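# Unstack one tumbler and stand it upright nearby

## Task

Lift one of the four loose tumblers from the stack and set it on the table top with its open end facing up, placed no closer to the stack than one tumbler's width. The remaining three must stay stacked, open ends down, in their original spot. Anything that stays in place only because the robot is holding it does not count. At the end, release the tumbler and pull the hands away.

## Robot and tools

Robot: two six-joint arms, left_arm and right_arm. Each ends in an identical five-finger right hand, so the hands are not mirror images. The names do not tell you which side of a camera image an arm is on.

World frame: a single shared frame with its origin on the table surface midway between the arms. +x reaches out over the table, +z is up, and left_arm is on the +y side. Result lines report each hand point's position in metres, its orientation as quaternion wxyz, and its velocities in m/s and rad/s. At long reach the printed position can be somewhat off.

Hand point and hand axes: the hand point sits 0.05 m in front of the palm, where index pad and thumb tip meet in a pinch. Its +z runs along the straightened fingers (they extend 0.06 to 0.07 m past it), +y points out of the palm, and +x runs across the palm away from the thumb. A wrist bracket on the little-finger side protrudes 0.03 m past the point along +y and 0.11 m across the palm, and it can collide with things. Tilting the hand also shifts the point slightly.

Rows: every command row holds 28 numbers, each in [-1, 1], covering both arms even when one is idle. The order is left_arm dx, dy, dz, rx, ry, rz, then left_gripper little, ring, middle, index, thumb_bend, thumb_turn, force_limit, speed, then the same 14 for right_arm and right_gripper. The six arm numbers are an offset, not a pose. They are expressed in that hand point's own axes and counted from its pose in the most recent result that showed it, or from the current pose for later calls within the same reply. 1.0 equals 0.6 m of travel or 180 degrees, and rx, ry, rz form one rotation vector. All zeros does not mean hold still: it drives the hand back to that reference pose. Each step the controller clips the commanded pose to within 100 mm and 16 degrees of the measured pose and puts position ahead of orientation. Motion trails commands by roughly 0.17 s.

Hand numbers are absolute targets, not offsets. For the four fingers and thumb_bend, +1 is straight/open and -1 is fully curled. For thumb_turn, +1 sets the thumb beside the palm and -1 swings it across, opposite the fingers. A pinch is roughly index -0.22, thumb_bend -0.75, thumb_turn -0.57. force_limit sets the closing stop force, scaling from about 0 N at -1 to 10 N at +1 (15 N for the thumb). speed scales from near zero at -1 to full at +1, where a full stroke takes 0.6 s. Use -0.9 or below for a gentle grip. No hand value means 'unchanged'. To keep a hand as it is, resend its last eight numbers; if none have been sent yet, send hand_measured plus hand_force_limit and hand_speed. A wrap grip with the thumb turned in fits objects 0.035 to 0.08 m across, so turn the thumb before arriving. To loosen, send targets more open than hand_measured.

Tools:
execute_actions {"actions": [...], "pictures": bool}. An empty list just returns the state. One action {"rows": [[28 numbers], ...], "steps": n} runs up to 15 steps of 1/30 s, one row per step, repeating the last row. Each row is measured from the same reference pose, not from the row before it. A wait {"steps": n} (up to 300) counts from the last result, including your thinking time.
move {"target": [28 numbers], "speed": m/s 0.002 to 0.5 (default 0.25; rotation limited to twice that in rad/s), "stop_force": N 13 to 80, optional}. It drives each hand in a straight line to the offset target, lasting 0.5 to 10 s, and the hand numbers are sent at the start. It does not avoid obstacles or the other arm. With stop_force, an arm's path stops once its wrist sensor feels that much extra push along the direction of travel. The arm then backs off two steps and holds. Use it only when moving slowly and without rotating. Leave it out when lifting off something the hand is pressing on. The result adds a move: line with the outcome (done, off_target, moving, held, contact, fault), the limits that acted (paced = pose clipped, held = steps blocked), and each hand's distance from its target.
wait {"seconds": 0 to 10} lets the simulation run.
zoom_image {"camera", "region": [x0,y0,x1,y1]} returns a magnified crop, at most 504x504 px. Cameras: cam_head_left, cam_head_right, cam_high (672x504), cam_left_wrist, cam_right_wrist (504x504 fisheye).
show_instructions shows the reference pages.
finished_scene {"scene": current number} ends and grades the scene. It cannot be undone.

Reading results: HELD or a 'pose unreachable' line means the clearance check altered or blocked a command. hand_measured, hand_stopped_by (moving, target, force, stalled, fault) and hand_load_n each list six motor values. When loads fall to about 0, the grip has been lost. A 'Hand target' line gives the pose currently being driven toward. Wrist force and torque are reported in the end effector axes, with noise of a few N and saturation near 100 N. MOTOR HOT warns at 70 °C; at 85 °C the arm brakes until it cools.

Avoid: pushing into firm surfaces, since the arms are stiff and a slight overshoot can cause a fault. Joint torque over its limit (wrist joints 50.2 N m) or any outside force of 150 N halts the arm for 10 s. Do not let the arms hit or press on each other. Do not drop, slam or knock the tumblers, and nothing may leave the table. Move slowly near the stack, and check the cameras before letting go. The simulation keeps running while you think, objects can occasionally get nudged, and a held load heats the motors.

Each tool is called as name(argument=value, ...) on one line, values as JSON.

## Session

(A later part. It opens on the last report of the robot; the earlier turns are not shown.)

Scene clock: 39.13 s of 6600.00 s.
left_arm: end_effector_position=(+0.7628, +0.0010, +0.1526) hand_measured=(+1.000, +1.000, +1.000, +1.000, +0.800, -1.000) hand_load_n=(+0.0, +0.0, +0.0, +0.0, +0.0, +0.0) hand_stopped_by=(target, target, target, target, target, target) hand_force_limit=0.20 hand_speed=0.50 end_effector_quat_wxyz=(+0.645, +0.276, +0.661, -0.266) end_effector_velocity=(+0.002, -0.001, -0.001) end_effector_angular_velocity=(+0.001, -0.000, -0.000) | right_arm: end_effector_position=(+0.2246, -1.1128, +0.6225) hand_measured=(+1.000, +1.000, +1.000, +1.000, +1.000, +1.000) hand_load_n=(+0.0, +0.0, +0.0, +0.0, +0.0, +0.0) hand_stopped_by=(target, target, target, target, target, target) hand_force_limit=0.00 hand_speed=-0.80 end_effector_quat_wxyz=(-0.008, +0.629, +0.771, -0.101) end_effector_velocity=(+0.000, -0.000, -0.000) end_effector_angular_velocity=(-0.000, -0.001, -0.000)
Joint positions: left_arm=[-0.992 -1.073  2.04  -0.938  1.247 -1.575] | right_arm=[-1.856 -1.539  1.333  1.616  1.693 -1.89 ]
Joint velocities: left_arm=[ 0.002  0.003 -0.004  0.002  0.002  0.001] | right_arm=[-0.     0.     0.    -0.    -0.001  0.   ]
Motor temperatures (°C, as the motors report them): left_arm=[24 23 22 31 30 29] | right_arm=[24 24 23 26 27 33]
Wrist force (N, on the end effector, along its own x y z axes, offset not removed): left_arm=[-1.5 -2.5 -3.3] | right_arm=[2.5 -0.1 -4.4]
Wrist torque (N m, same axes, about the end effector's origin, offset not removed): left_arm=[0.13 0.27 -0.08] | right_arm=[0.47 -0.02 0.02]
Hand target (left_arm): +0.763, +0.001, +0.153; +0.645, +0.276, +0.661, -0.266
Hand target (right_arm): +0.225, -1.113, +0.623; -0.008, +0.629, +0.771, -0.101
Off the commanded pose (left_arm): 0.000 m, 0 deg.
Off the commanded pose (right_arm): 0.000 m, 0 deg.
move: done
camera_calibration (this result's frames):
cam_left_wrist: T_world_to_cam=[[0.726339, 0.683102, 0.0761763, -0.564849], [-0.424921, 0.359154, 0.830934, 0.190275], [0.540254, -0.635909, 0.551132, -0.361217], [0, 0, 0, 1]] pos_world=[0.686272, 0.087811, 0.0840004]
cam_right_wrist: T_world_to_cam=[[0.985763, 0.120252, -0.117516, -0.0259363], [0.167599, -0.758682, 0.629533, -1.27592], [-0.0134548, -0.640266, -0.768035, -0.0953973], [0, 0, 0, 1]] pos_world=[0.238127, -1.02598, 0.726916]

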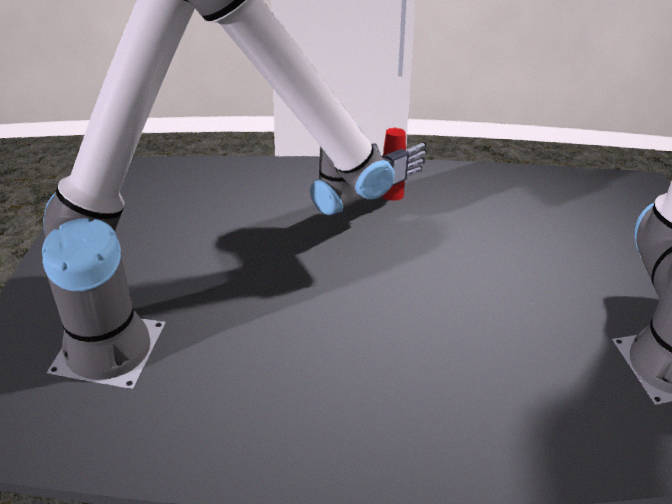

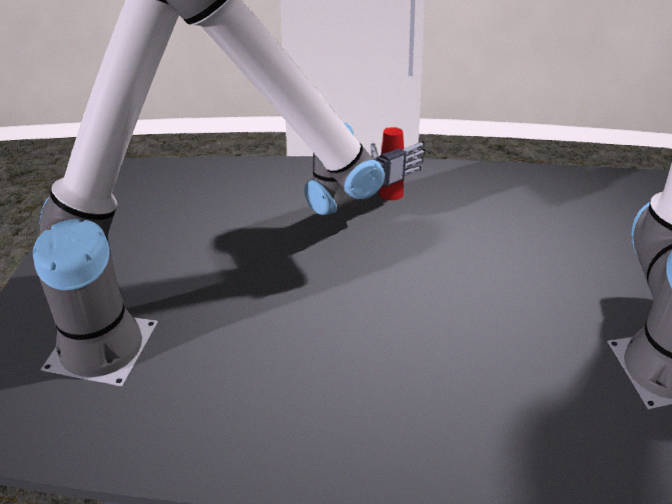

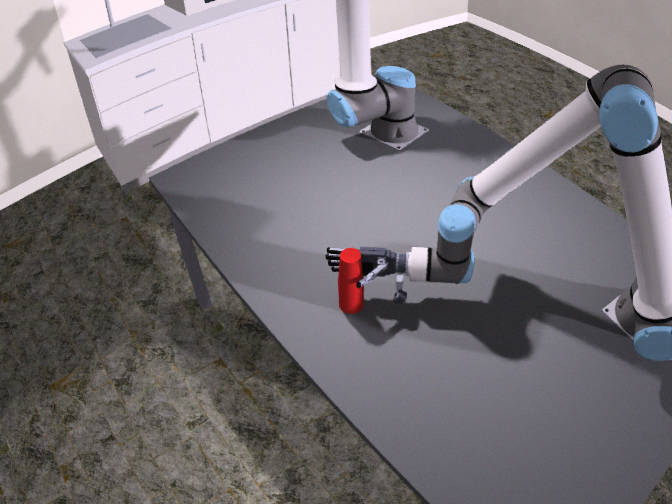

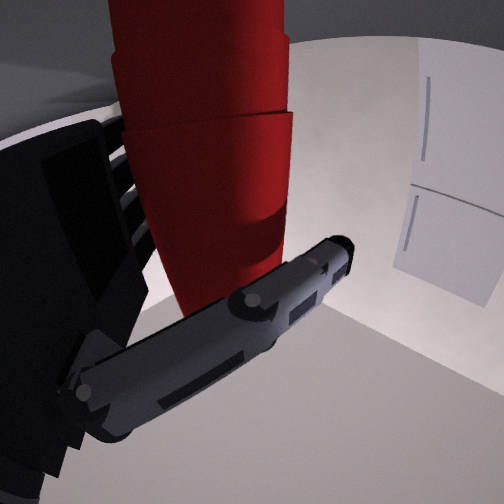

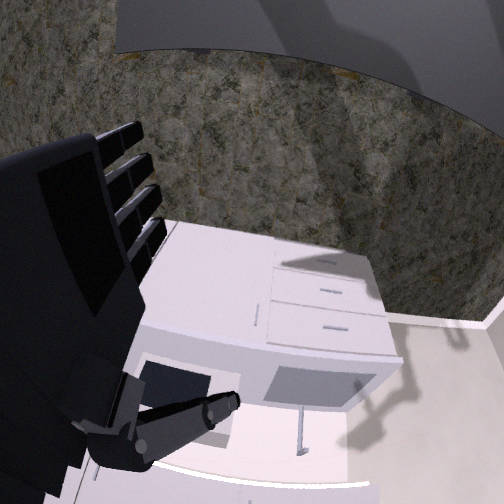

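move(target=[-0.015,0,0.035,0,0,0,1,1,1,1,0.8,-1,0.2,0.5,0,0,0,0,0,0,1,1,1,1,1,1,0,-0.8], speed=0.03)

move(target=[0,0,0,0,0,0,1,-1,-1,-1,-1,-1,0.2,-0.3,0,0,0,0,0,0,1,1,1,1,1,1,0,-0.8])

move(target=[-0.25,0,0,0,0,0,1,-1,-1,-1,-1,-1,0.2,-0.3,0,0,0,0,0,0,1,1,1,1,1,1,0,-0.8], speed=0.06)

Scene clock: 45.73 s of 6600.00 s.
left_arm: end_effector_position=(+0.7776, -0.0139, +0.1609) hand_measured=(+1.000, +1.000, +1.000, +1.000, +0.800, -1.000) hand_load_n=(+0.0, +0.0, +0.0, +0.0, +0.0, +0.0) hand_stopped_by=(target, target, target, target, target, target) hand_force_limit=0.20 hand_speed=0.50 end_effector_quat_wxyz=(+0.645, +0.276, +0.661, -0.266) end_effector_velocity=(+0.002, -0.001, +0.001) end_effector_angular_velocity=(-0.001, +0.001, +0.001) | right_arm: end_effector_position=(+0.2246, -1.1128, +0.6225) hand_measured=(+1.000, +1.000, +1.000, +1.000, +1.000, +1.000) hand_load_n=(+0.0, +0.0, +0.0, +0.0, +0.0, +0.0) hand_stopped_by=(target, target, target, target, target, target) hand_force_limit=0.00 hand_speed=-0.80 end_effector_quat_wxyz=(-0.008, +0.629, +0.771, -0.101) end_effector_velocity=(-0.000, +0.000, -0.000) end_effector_angular_velocity=(+0.001, +0.000, +0.001)
Joint positions: left_arm=[-0.982 -1.063  1.995 -0.903  1.258 -1.575] | right_arm=[-1.856 -1.539  1.333  1.616  1.693 -1.89 ]
Joint velocities: left_arm=[ 0.002  0.001 -0.005  0.004  0.002 -0.001] | right_arm=[-0.     0.     0.     0.     0.    -0.001]
Motor temperatures (°C, as the motors report them): left_arm=[24 23 22 31 30 29] | right_arm=[24 24 23 26 27 33]
Wrist force (N, on the end effector, along its own x y z axes, offset not removed): left_arm=[0.5 -6.2 -2.8] | right_arm=[-0.3 3.2 -3.1]
Wrist torque (N m, same axes, about the end effector's origin, offset not removed): left_arm=[-0.56 -0.04 -0.06] | right_arm=[0.93 0.14 -0.34]
Hand target (left_arm): +0.778, -0.014, +0.161; +0.645, +0.276, +0.661, -0.266
Hand target (right_arm): +0.225, -1.113, +0.623; -0.008, +0.629, +0.771, -0.101
Off the commanded pose (left_arm): 0.000 m, 0 deg.
Off the commanded pose (right_arm): 0.000 m, 0 deg.
After step 90, 2.50 s passed at rest.
move: done
camera_calibration (this result's frames):
cam_left_wrist: T_world_to_cam=[[0.726334, 0.683107, 0.0761822, -0.566068], [-0.424933, 0.359155, 0.830927, 0.19502], [0.540251, -0.635903, 0.551141, -0.383258], [0, 0, 0, 1]] pos_world=[0.70108, 0.0729268, 0.0923062]
cam_right_wrist: T_world_to_cam=[[0.985763, 0.120252, -0.117516, -0.0259364], [0.167599, -0.758682, 0.629533, -1.27592], [-0.0134547, -0.640266, -0.768035, -0.0953975], [0, 0, 0, 1]] pos_world=[0.238127, -1.02598, 0.726916]

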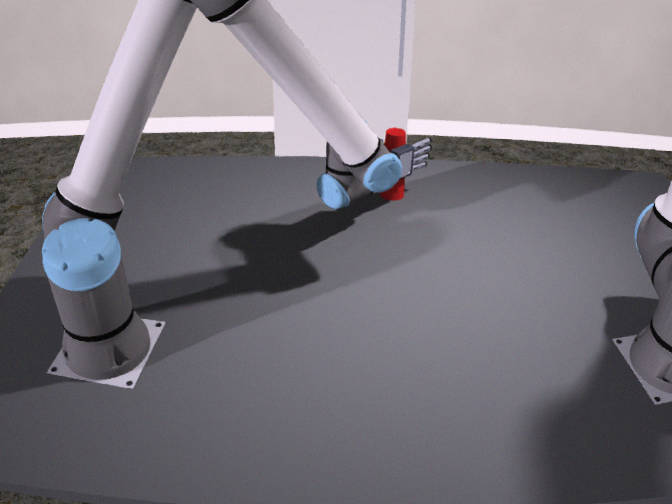

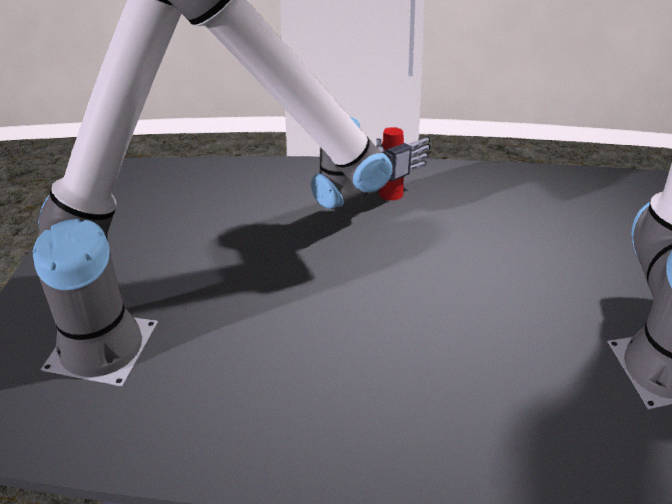

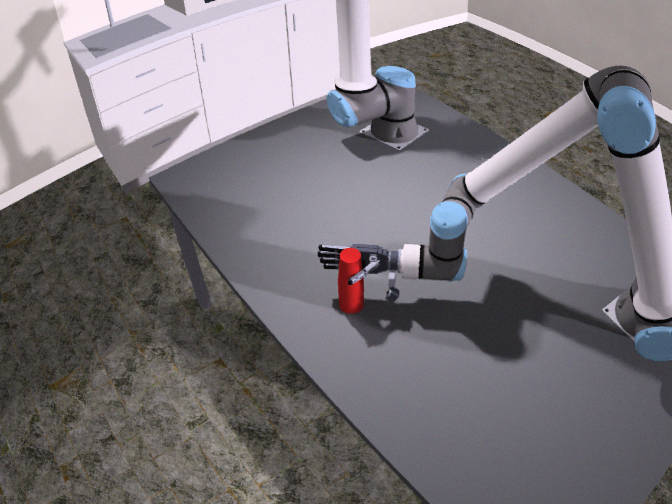

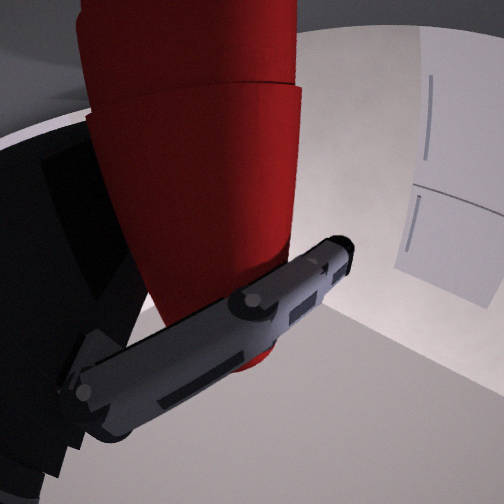

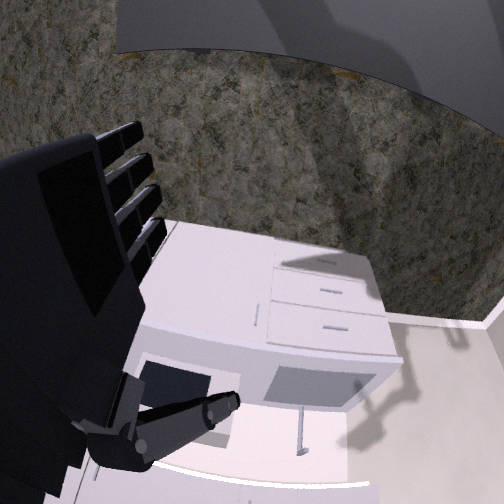

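Scene clock: 46.93 s of 6600.00 s.
left_arm: end_effector_position=(+0.7776, -0.0139, +0.1609) hand_measured=(+1.000, +0.034, -0.038, -0.082, +0.206, -1.000) hand_load_n=(+0.0, +1.0, +7.5, +8.0, +16.5, +3.0) hand_stopped_by=(target, force, force, force, force, target) hand_force_limit=0.20 hand_speed=-0.30 end_effector_quat_wxyz=(+0.645, +0.276, +0.661, -0.266) end_effector_velocity=(+0.000, +0.001, +0.000) end_effector_angular_velocity=(-0.000, -0.000, +0.000) | right_arm: end_effector_position=(+0.2246, -1.1128, +0.6225) hand_measured=(+1.000, +1.000, +1.000, +1.000, +1.000, +1.000) hand_load_n=(+0.0, +0.0, +0.0, +0.0, +0.0, +0.0) hand_stopped_by=(target, target, target, target, target, target) hand_force_limit=0.00 hand_speed=-0.80 end_effector_quat_wxyz=(-0.008, +0.629, +0.771, -0.101) end_effector_velocity=(+0.000, -0.000, -0.000) end_effector_angular_velocity=(+0.000, -0.001, -0.000)
Joint positions: left_arm=[-0.982 -1.063  1.995 -0.903  1.258 -1.575] | right_arm=[-1.856 -1.539  1.333  1.616  1.693 -1.89 ]
Joint velocities: left_arm=[ 0.001 -0.001  0.001 -0.     0.    -0.   ] | right_arm=[ 0.     0.    -0.    -0.    -0.001  0.001]
Motor temperatures (°C, as the motors report them): left_arm=[24 23 22 31 30 29] | right_arm=[24 24 23 26 27 33]
Wrist force (N, on the end effector, along its own x y z axes, offset not removed): left_arm=[-1.7 -2.3 -1.8] | right_arm=[-1.1 3.1 -1.4]
Wrist torque (N m, same axes, about the end effector's origin, offset not removed): left_arm=[0.02 0.16 -0.19] | right_arm=[0.73 0.28 -0.29]
Hand target (left_arm): +0.778, -0.014, +0.161; +0.645, +0.276, +0.661, -0.266
Hand target (right_arm): +0.225, -1.113, +0.623; -0.008, +0.629, +0.771, -0.101
Off the commanded pose (left_arm): 0.000 m, 0 deg.
Off the commanded pose (right_arm): 0.000 m, 0 deg.
move: done
camera_calibration (this result's frames):
cam_left_wrist: T_world_to_cam=[[0.726346, 0.683093, 0.0761925, -0.566087], [-0.424913, 0.359134, 0.830946, 0.195033], [0.540251, -0.63593, 0.55111, -0.383236], [0, 0, 0, 1]] pos_world=[0.701091, 0.0729362, 0.0922751]
cam_right_wrist: T_world_to_cam=[[0.985763, 0.120252, -0.117516, -0.0259363], [0.167599, -0.758682, 0.629533, -1.27592], [-0.0134547, -0.640266, -0.768035, -0.0953975], [0, 0, 0, 1]] pos_world=[0.238127, -1.02598, 0.726916]

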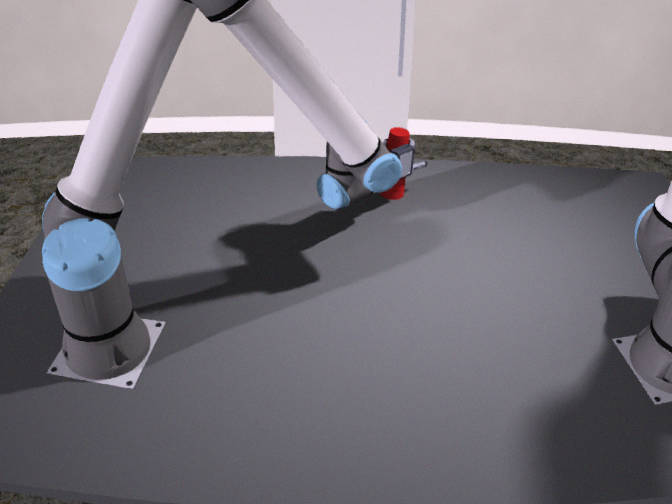

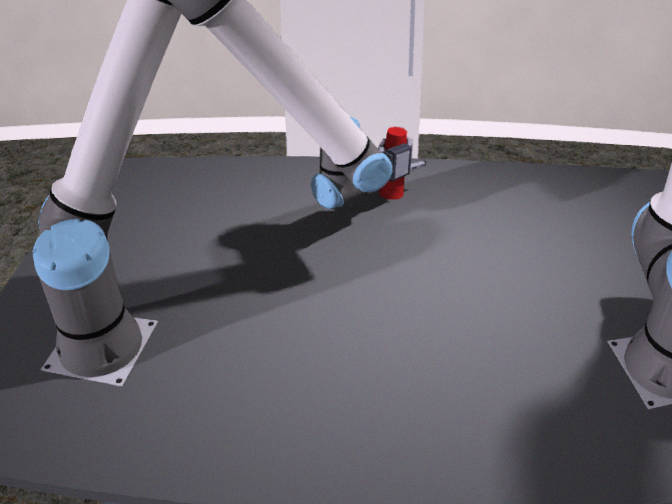

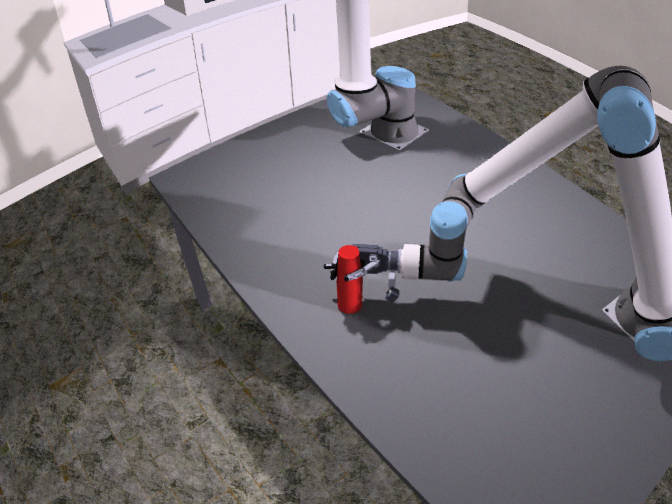

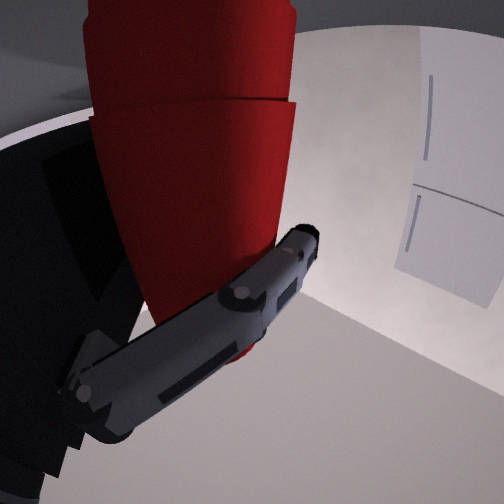

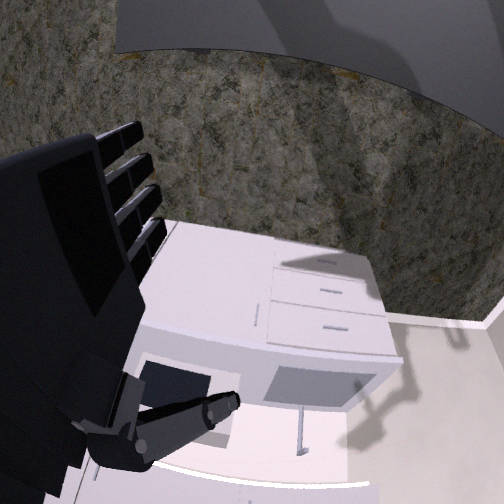

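Scene clock: 49.83 s of 6600.00 s.
left_arm: end_effector_position=(+0.7801, -0.0174, +0.3106) hand_measured=(+1.000, +0.034, -0.038, -0.082, +0.206, -1.000) hand_load_n=(+0.0, +1.0, +7.5, +8.0, +16.0, +2.5) hand_stopped_by=(target, force, force, force, force, target) hand_force_limit=0.20 hand_speed=-0.30 end_effector_quat_wxyz=(+0.645, +0.276, +0.661, -0.266) end_effector_velocity=(+0.000, -0.000, +0.004) end_effector_angular_velocity=(-0.001, -0.001, -0.001) | right_arm: end_effector_position=(+0.2246, -1.1128, +0.6225) hand_measured=(+1.000, +1.000, +1.000, +1.000, +1.000, +1.000) hand_load_n=(+0.0, +0.0, +0.0, +0.0, +0.0, +0.0) hand_stopped_by=(target, target, target, target, target, target) hand_force_limit=0.00 hand_speed=-0.80 end_effector_quat_wxyz=(-0.008, +0.629, +0.771, -0.101) end_effector_velocity=(-0.000, -0.000, +0.000) end_effector_angular_velocity=(-0.000, -0.000, -0.001)
Joint positions: left_arm=[-0.981 -1.247  1.916 -0.641  1.259 -1.575] | right_arm=[-1.856 -1.539  1.333  1.616  1.693 -1.89 ]
Joint velocities: left_arm=[ 0.    -0.004 -0.003  0.005  0.001  0.001] | right_arm=[ 0.    -0.    -0.     0.     0.     0.001]
Motor temperatures (°C, as the motors report them): left_arm=[24 23 22 31 30 29] | right_arm=[24 24 23 26 27 33]
Wrist force (N, on the end effector, along its own x y z axes, offset not removed): left_arm=[-2.0 -1.8 -1.3] | right_arm=[3.6 -3.7 -4.3]
Wrist torque (N m, same axes, about the end effector's origin, offset not removed): left_arm=[0.04 0.31 -0.20] | right_arm=[-0.03 -0.20 -0.04]
Hand target (left_arm): +0.780, -0.017, +0.311; +0.645, +0.276, +0.661, -0.266
Hand target (right_arm): +0.225, -1.113, +0.623; -0.008, +0.629, +0.771, -0.101
Off the commanded pose (left_arm): 0.000 m, 0 deg.
Off the commanded pose (right_arm): 0.000 m, 0 deg.
move: done
camera_calibration (this result's frames):
cam_left_wrist: T_world_to_cam=[[0.726343, 0.683086, 0.0762918, -0.576949], [-0.42498, 0.359088, 0.830932, 0.0730167], [0.540202, -0.635964, 0.551119, -0.46927], [0, 0, 0, 1]] pos_world=[0.703594, 0.0694474, 0.241968]
cam_right_wrist: T_world_to_cam=[[0.985763, 0.120252, -0.117516, -0.0259364], [0.167599, -0.758682, 0.629533, -1.27592], [-0.0134547, -0.640266, -0.768035, -0.0953975], [0, 0, 0, 1]] pos_world=[0.238127, -1.02598, 0.726916]

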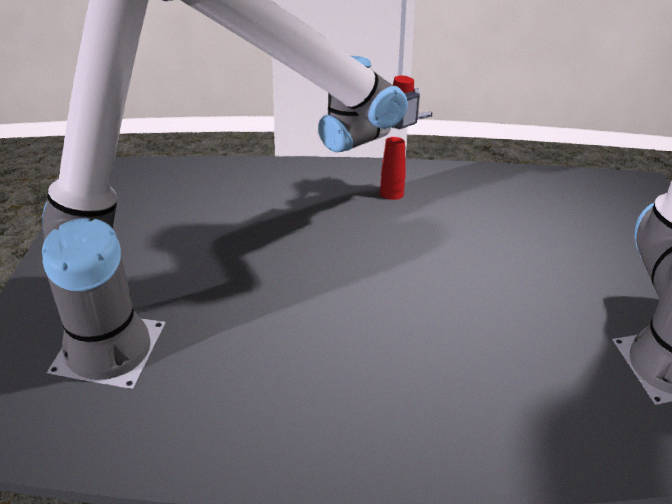

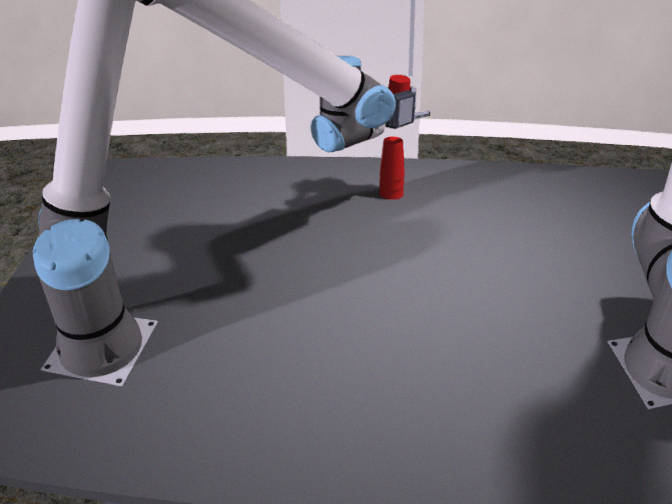

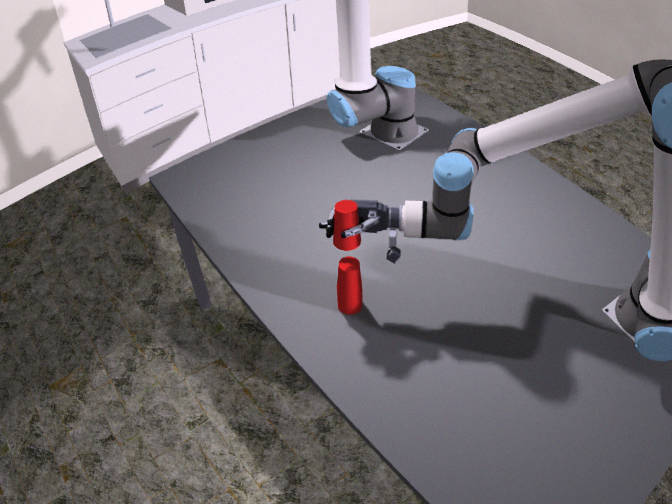

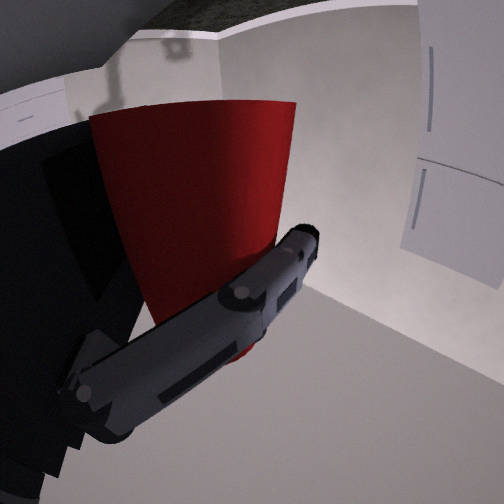

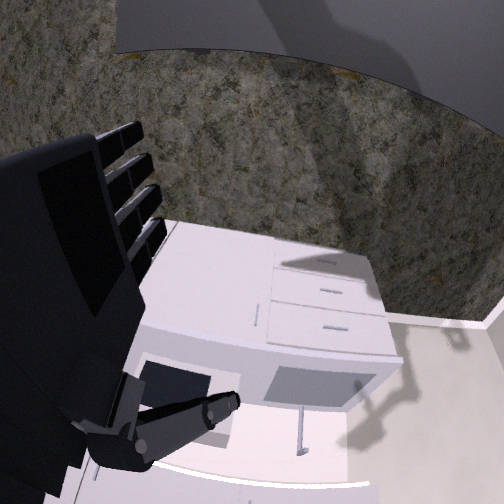

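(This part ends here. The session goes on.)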